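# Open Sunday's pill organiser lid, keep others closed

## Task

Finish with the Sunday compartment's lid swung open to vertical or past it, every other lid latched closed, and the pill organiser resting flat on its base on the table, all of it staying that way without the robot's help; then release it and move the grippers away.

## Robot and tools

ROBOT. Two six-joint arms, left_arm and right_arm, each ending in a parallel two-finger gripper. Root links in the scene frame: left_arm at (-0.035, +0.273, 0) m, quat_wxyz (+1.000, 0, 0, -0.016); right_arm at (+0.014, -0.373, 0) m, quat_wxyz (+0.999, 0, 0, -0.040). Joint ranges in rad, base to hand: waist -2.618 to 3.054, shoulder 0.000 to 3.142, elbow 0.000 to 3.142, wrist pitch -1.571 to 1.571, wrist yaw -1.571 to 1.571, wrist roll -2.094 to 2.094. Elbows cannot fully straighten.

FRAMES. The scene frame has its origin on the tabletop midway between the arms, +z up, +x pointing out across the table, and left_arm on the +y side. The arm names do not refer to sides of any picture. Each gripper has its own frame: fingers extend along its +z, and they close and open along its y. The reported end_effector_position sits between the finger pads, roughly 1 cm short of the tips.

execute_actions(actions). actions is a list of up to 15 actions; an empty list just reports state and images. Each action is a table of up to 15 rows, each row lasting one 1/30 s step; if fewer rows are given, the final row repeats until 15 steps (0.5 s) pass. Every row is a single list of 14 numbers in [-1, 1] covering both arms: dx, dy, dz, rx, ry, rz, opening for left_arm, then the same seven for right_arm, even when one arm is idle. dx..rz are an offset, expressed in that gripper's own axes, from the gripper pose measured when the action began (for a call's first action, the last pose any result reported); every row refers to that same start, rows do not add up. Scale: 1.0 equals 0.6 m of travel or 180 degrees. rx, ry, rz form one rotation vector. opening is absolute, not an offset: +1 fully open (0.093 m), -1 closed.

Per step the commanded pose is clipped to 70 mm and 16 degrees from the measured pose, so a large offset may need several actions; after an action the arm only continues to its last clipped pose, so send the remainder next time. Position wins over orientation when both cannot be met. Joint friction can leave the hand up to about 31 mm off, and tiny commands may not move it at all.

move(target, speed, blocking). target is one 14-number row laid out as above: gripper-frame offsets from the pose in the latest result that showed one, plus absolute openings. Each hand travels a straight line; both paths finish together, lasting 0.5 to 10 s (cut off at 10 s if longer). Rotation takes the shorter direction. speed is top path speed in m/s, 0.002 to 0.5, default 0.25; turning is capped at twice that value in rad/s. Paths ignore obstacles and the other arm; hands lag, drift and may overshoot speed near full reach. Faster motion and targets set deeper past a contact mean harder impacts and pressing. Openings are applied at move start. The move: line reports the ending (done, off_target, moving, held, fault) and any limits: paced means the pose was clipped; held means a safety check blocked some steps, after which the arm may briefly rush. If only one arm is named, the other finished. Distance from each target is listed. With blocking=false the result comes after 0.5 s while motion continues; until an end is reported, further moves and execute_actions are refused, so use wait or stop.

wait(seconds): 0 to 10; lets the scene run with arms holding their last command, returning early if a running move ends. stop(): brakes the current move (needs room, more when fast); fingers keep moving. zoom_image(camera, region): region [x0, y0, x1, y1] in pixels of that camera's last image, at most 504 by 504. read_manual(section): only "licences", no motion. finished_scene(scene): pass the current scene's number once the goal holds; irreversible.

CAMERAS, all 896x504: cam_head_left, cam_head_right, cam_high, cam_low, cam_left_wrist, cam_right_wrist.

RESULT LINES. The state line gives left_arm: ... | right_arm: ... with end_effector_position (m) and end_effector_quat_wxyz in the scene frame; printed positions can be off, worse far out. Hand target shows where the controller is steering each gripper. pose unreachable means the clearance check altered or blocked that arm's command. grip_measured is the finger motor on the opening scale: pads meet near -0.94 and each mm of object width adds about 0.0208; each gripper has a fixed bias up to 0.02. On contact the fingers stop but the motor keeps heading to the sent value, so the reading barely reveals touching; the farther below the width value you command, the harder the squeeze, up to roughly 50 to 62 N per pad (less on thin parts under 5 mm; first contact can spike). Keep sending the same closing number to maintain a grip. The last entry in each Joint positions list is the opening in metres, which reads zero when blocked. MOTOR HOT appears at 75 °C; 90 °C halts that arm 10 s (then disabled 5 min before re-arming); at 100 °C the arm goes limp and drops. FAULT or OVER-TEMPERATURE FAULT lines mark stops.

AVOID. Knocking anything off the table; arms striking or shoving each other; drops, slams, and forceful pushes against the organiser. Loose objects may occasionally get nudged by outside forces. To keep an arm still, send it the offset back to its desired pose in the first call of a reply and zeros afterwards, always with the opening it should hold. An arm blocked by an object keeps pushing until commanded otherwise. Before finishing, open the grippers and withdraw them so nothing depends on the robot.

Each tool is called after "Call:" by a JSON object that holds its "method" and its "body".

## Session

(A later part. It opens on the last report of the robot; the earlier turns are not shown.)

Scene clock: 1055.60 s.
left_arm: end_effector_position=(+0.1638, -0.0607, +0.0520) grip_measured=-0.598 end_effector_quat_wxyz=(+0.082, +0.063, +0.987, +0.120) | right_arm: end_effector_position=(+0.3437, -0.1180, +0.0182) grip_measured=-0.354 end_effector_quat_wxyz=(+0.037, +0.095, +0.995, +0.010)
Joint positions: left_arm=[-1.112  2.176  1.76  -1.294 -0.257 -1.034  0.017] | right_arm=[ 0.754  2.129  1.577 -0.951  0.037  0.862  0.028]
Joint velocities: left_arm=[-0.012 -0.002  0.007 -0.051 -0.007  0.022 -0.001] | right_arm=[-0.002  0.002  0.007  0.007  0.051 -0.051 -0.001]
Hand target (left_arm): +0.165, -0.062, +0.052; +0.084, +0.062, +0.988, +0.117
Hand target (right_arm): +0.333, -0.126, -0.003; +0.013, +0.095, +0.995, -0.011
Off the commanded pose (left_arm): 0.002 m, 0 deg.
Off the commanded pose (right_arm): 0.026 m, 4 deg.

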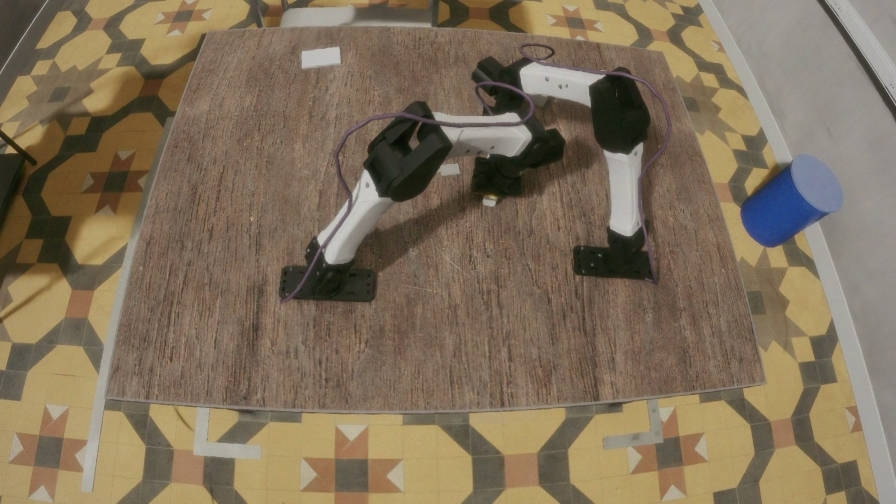

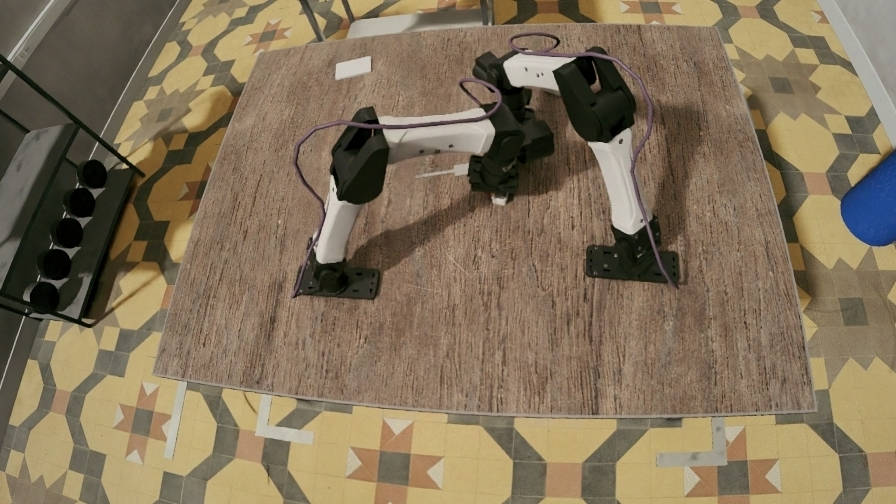

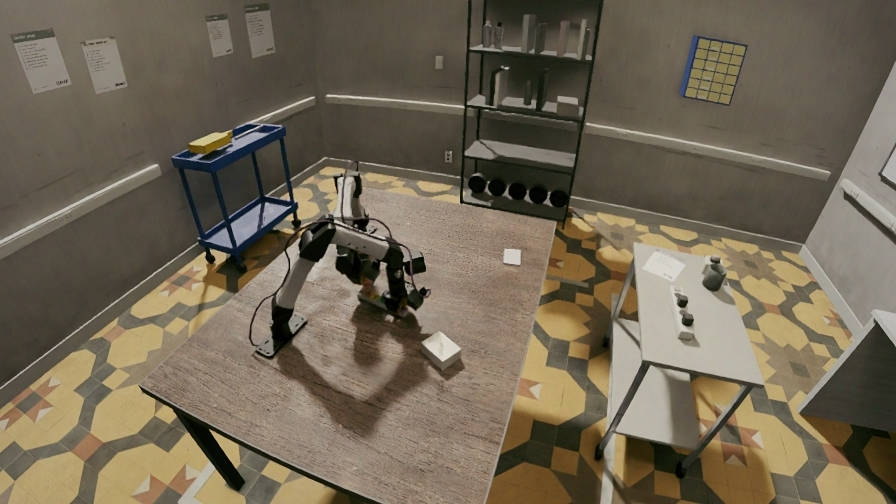

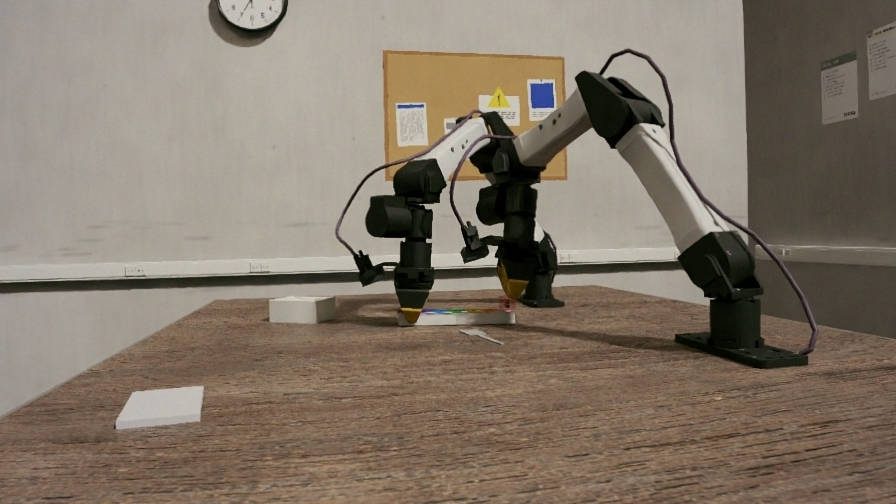

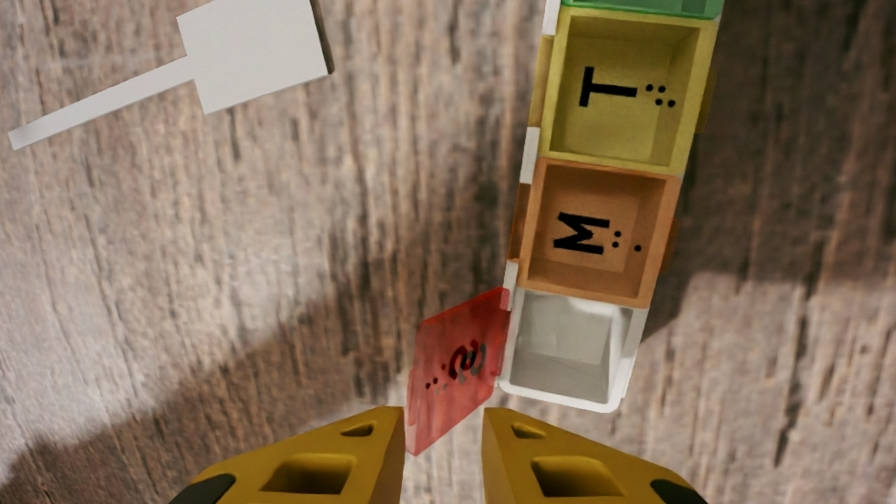

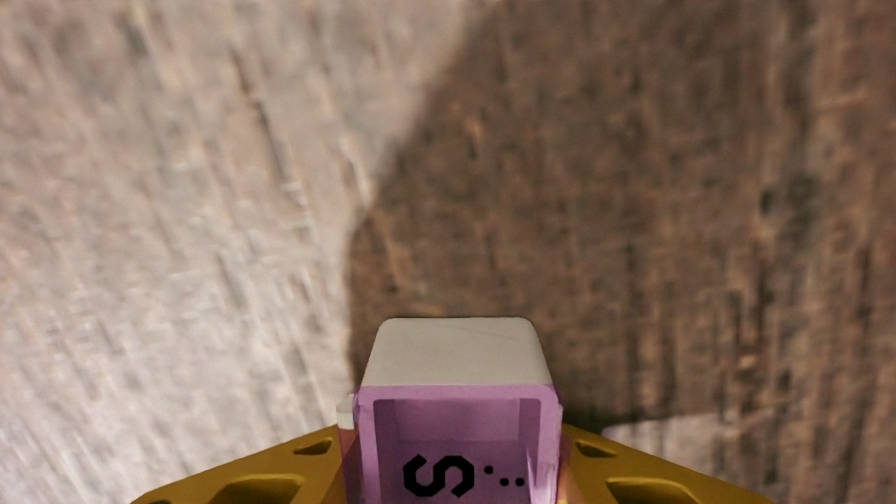

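Call:
{"method": "execute_actions", "body": {"actions": [[[0,0,0,0,0,0,-0.55, 0.010,-0.010,0.024,0.01,0.009,0,-0.37],[0,0,0,0,0,0,-0.50, 0.005,-0.005,0.012,0.005,0.004,0,-0.37],[0,0,0,0,0,0,-0.45, 0,0,0,0,0,0,-0.37],[0,0,0,0,0,0,-0.40, 0,0,0,0,0,0,-0.30],[0,0,0,0,0,0,-0.35, 0,0,0,0,0,0,-0.2],[0,0,0,0,0,0,-0.30, 0,0,0,0,0,0,-0.1],[0,0,0,0,0,0,-0.25, 0,0,0,0,0,0,0.05],[0,0,0,0,0,0,-0.25, 0,0,0,0,0,0,0.2],[0,0,0,0,0,0,-0.25, 0,0,0,0,0,0,0.35],[0,0,0,0,0,0,-0.25, 0,0,0,0,0,0,0.5]]]}}

Call:
{"method": "move", "body": {"target": [-0.028,0.138,-0.133,0,0,0,-0.25, 0,-0.06,-0.15,0,0,0,0.5], "speed": 0.15}}

Scene clock: 1075.13 s.
left_arm: end_effector_position=(+0.1638, -0.0607, +0.0520) grip_measured=-0.252 end_effector_quat_wxyz=(+0.082, +0.063, +0.987, +0.120) | right_arm: end_effector_position=(+0.3437, -0.1179, +0.0185) grip_measured=+0.497 end_effector_quat_wxyz=(+0.037, +0.095, +0.995, +0.011)
Joint positions: left_arm=[-1.112  2.176  1.76  -1.294 -0.257 -1.034  0.033] | right_arm=[ 0.754  2.128  1.577 -0.951  0.037  0.862  0.069]
Joint velocities: left_arm=[ 0.002 -0.007 -0.007 -0.037  0.022 -0.037 -0.001] | right_arm=[ 0.017 -0.007  0.012 -0.051 -0.037  0.081 -0.001]
Hand target (left_arm): +0.164, -0.061, +0.052; +0.082, +0.063, +0.987, +0.120
Hand target (right_arm): +0.344, -0.118, +0.018; +0.037, +0.095, +0.995, +0.010
Off the commanded pose (left_arm): 0.000 m, 0 deg.
Off the commanded pose (right_arm): 0.000 m, 0 deg.

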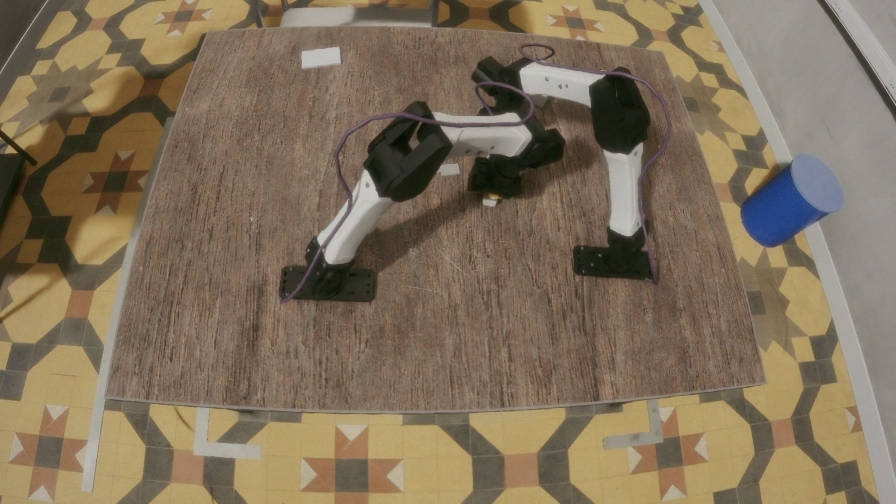

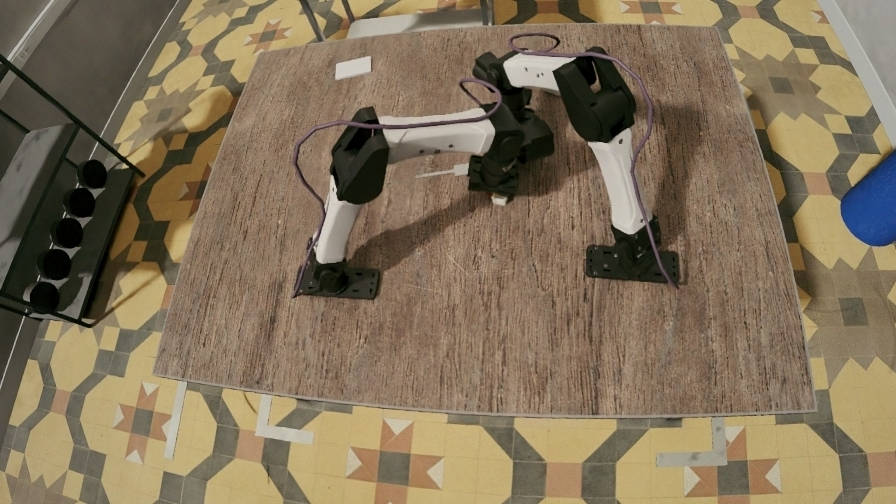

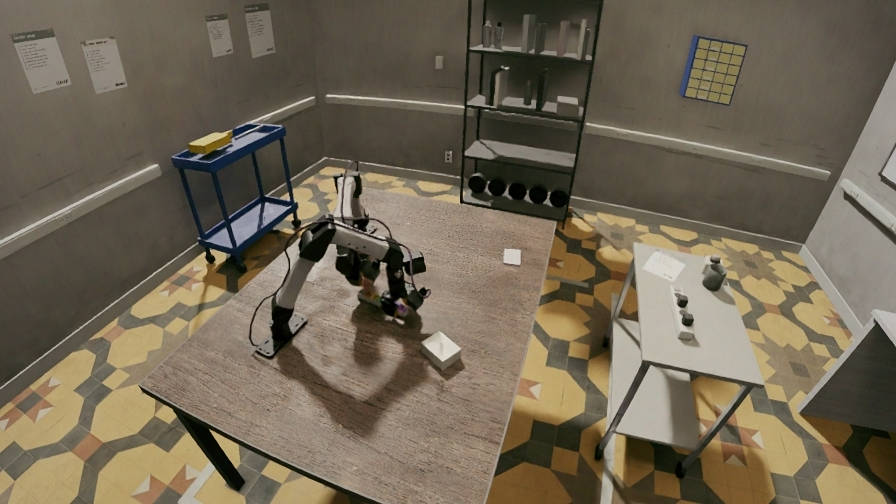

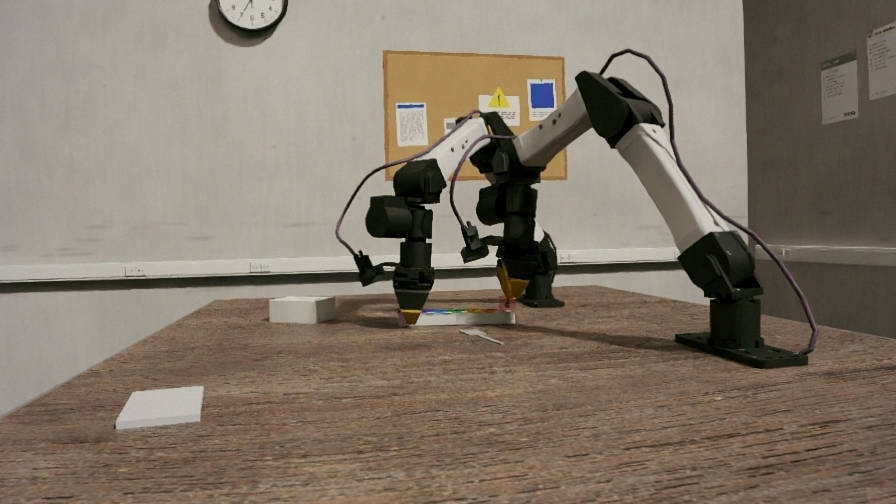

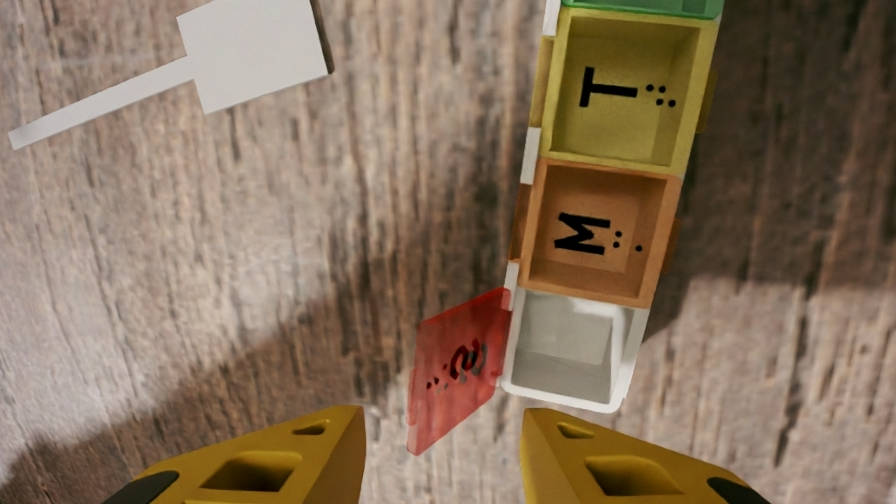

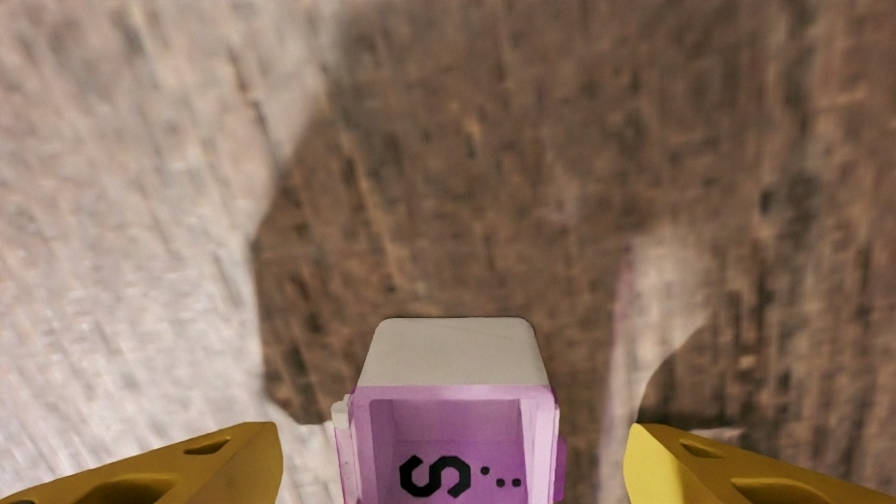

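Scene clock: 1076.47 s.
left_arm: end_effector_position=(+0.1675, +0.0034, +0.1362) grip_measured=-0.252 end_effector_quat_wxyz=(+0.067, +0.065, +0.987, +0.134) | right_arm: end_effector_position=(+0.3294, -0.1511, +0.1042) grip_measured=+0.497 end_effector_quat_wxyz=(+0.040, +0.097, +0.994, +0.011)
Joint positions: left_arm=[-1.023  1.954  1.76  -1.532 -0.259 -0.942  0.033] | right_arm=[ 0.71   1.94   1.644 -1.2    0.037  0.822  0.069]
Joint velocities: left_arm=[-0.017 -0.007  0.007  0.022  0.037  0.051  0.   ] | right_arm=[ 0.002  0.002  0.002 -0.081 -0.022  0.007 -0.001]
Hand target (left_arm): +0.174, +0.001, +0.150; +0.080, +0.063, +0.988, +0.120
Hand target (right_arm): +0.330, -0.154, +0.107; +0.038, +0.095, +0.995, +0.011
Off the commanded pose (left_arm): 0.018 m, 2 deg.
Off the commanded pose (right_arm): 0.005 m, 0 deg.
move: off_target (left_arm)

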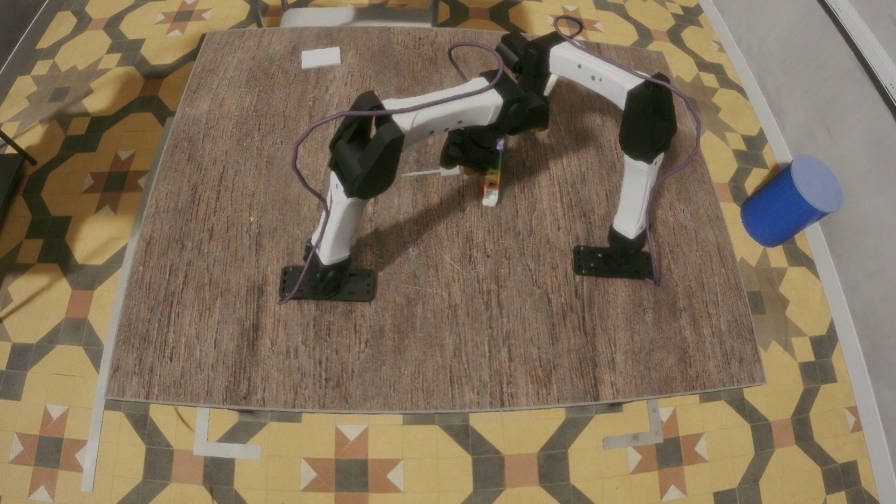

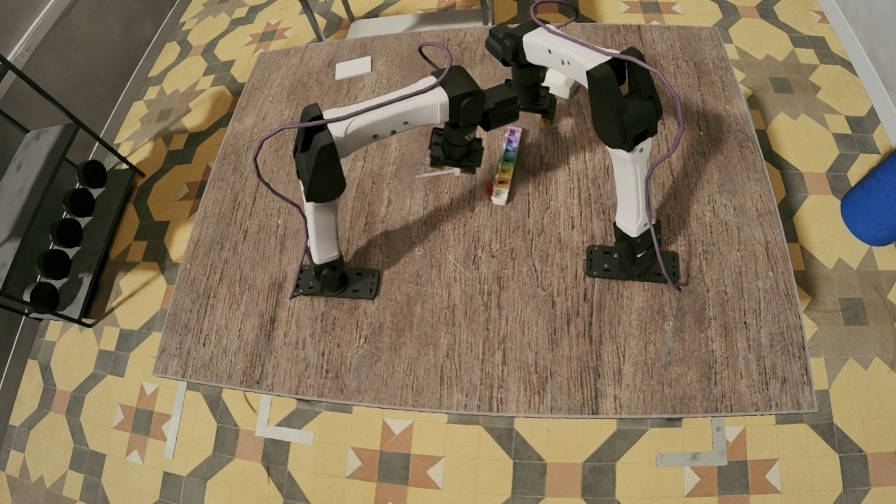

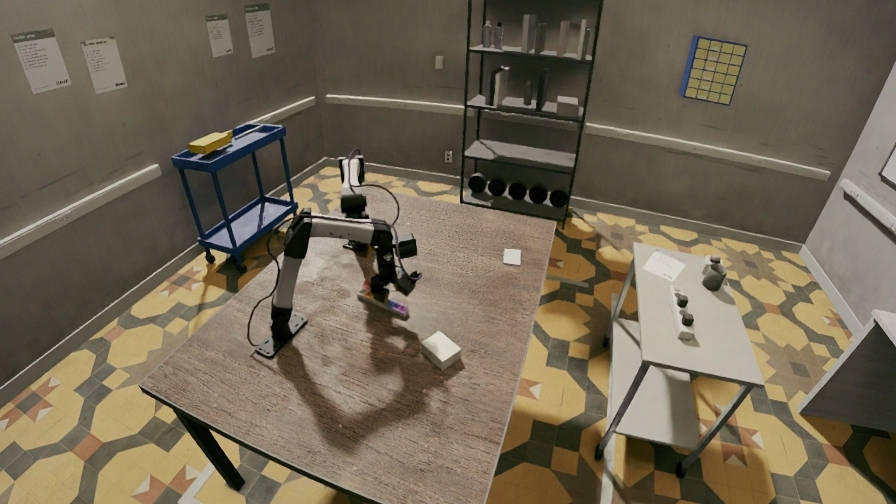

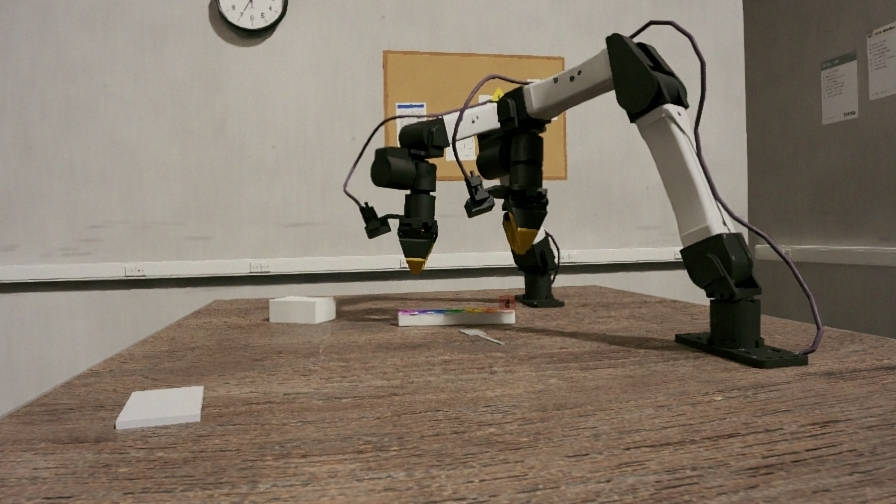

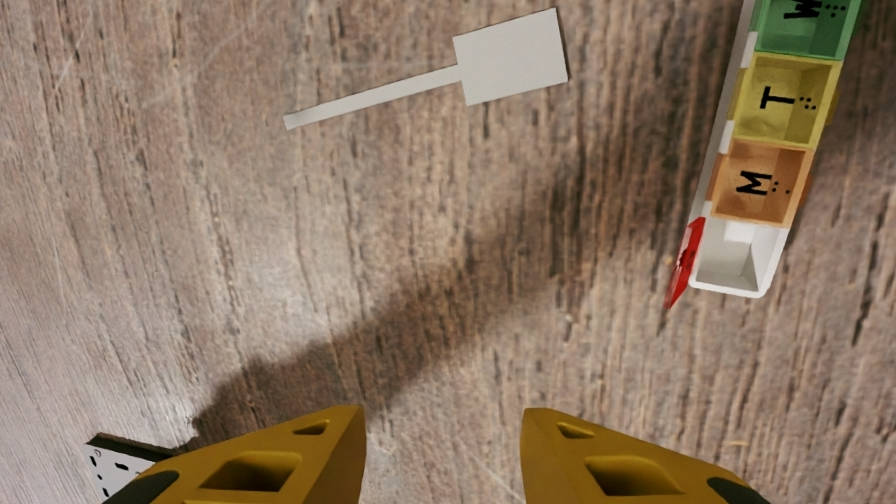

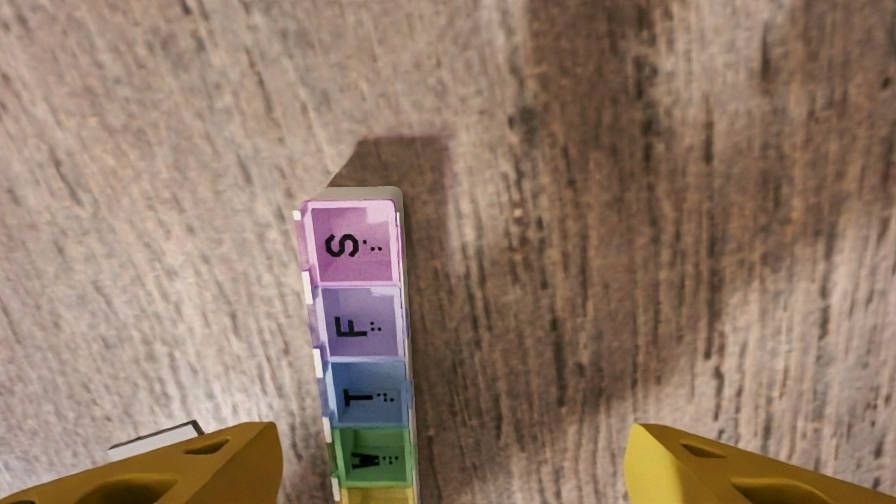

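Now verify the other lids are shut and move a bit further clear.

Call:
{"method": "zoom_image", "body": {"camera": "cam_low", "region": [385, 285, 530, 335]}}

Call:
{"method": "move", "body": {"target": [-0.03,0.16,0.03,0.08,0,0,-0.25, 0.03,-0.16,-0.03,0,0,0,0.5], "speed": 0.25}}

Region (385, 285, 530, 335) of cam_low's 896x504 image, scaled by 3.476, with more detail than that image has; it fills the top 174 rows of this view, and the rest is white.

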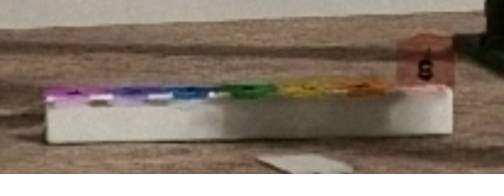

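Scene clock: 1085.47 s.
left_arm: end_effector_position=(+0.1968, +0.0954, +0.1458) grip_measured=-0.252 end_effector_quat_wxyz=(+0.054, +0.070, +0.996, +0.011) | right_arm: end_effector_position=(+0.2949, -0.2392, +0.1217) grip_measured=+0.497 end_effector_quat_wxyz=(+0.048, +0.100, +0.994, +0.010)
Joint positions: left_arm=[-0.668  1.577  1.374 -1.294 -0.082 -0.556  0.033] | right_arm=[ 0.544  1.633  1.337 -1.182  0.034  0.663  0.069]
Joint velocities: left_arm=[-0.002 -0.012 -0.012  0.007 -0.051  0.037 -0.001] | right_arm=[-0.002 -0.002 -0.012  0.081 -0.066 -0.11   0.   ]
Hand target (left_arm): +0.196, +0.098, +0.143; +0.054, +0.072, +0.996, +0.007
Hand target (right_arm): +0.291, -0.241, +0.118; +0.041, +0.097, +0.994, +0.011
Off the commanded pose (left_arm): 0.003 m, 1 deg.
Off the commanded pose (right_arm): 0.006 m, 1 deg.
move: done

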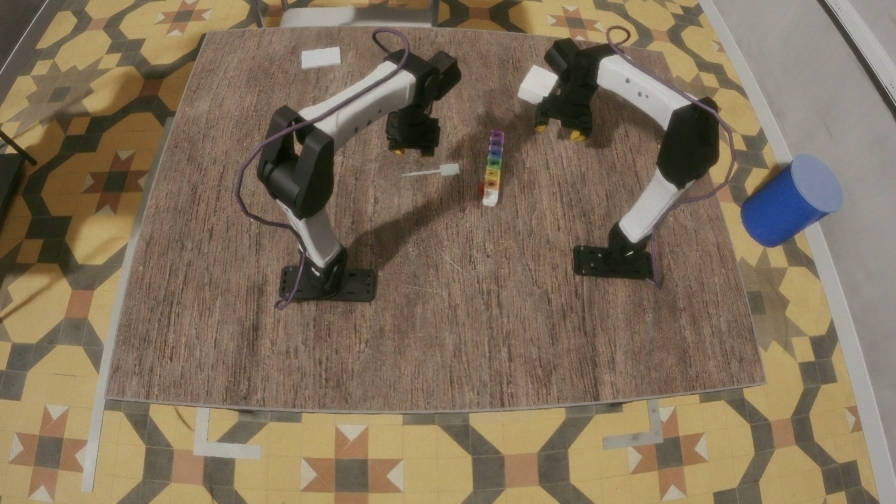

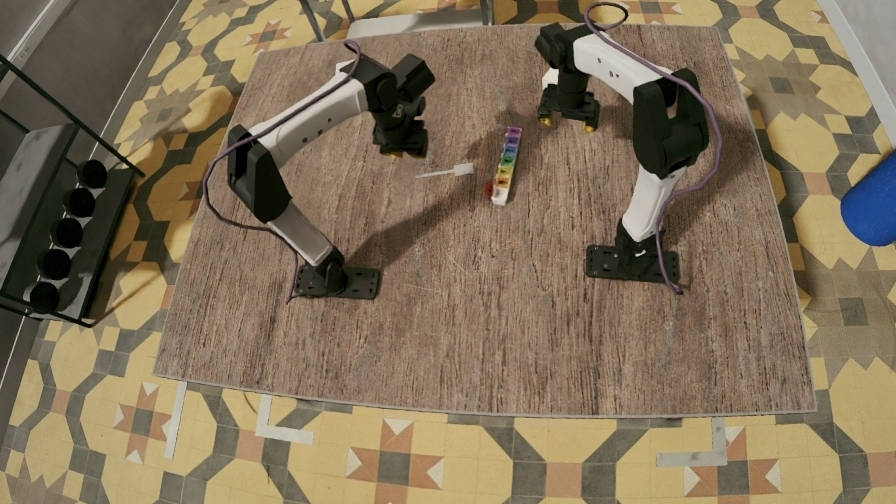

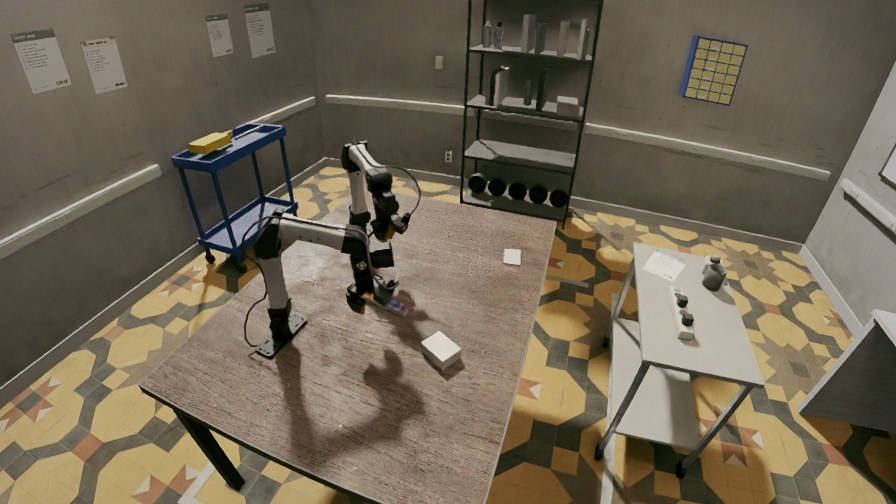

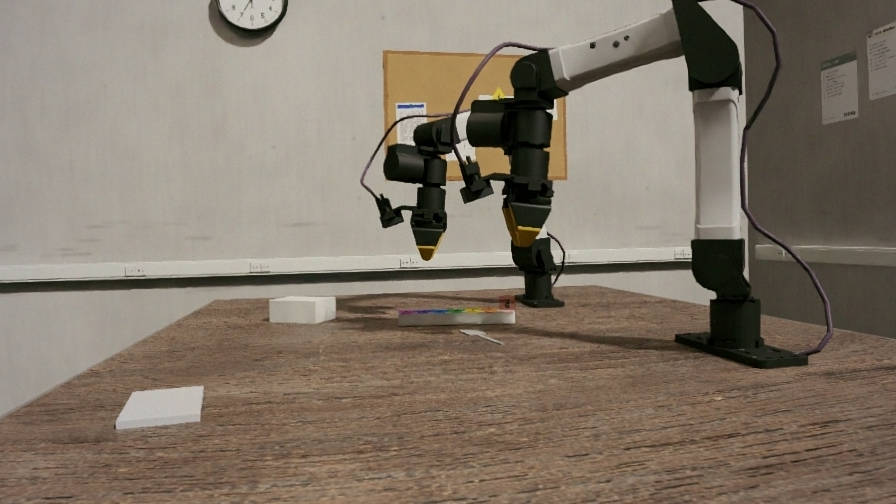

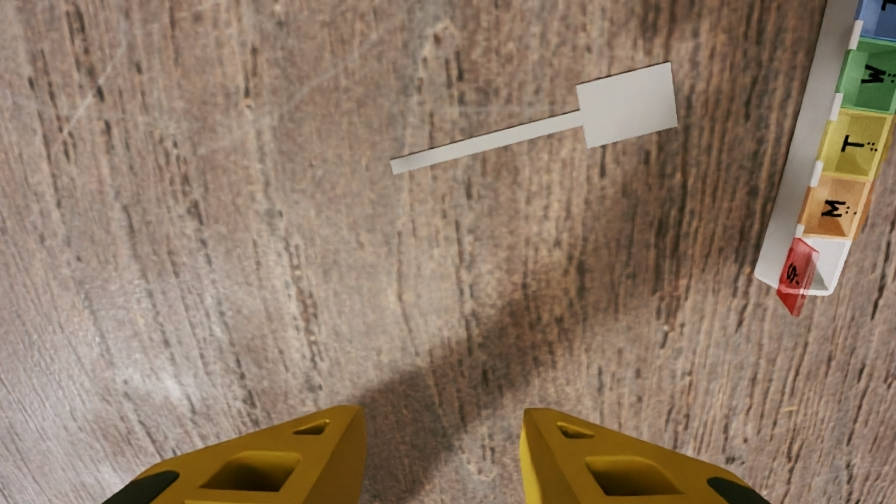

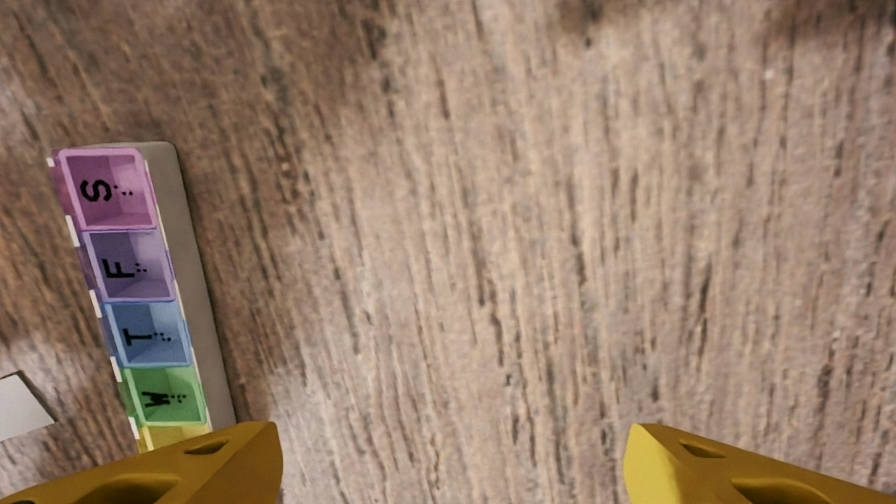

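Call:
{"method": "finished_scene", "body": {"scene": 2}}

The scene is finished: the task was done.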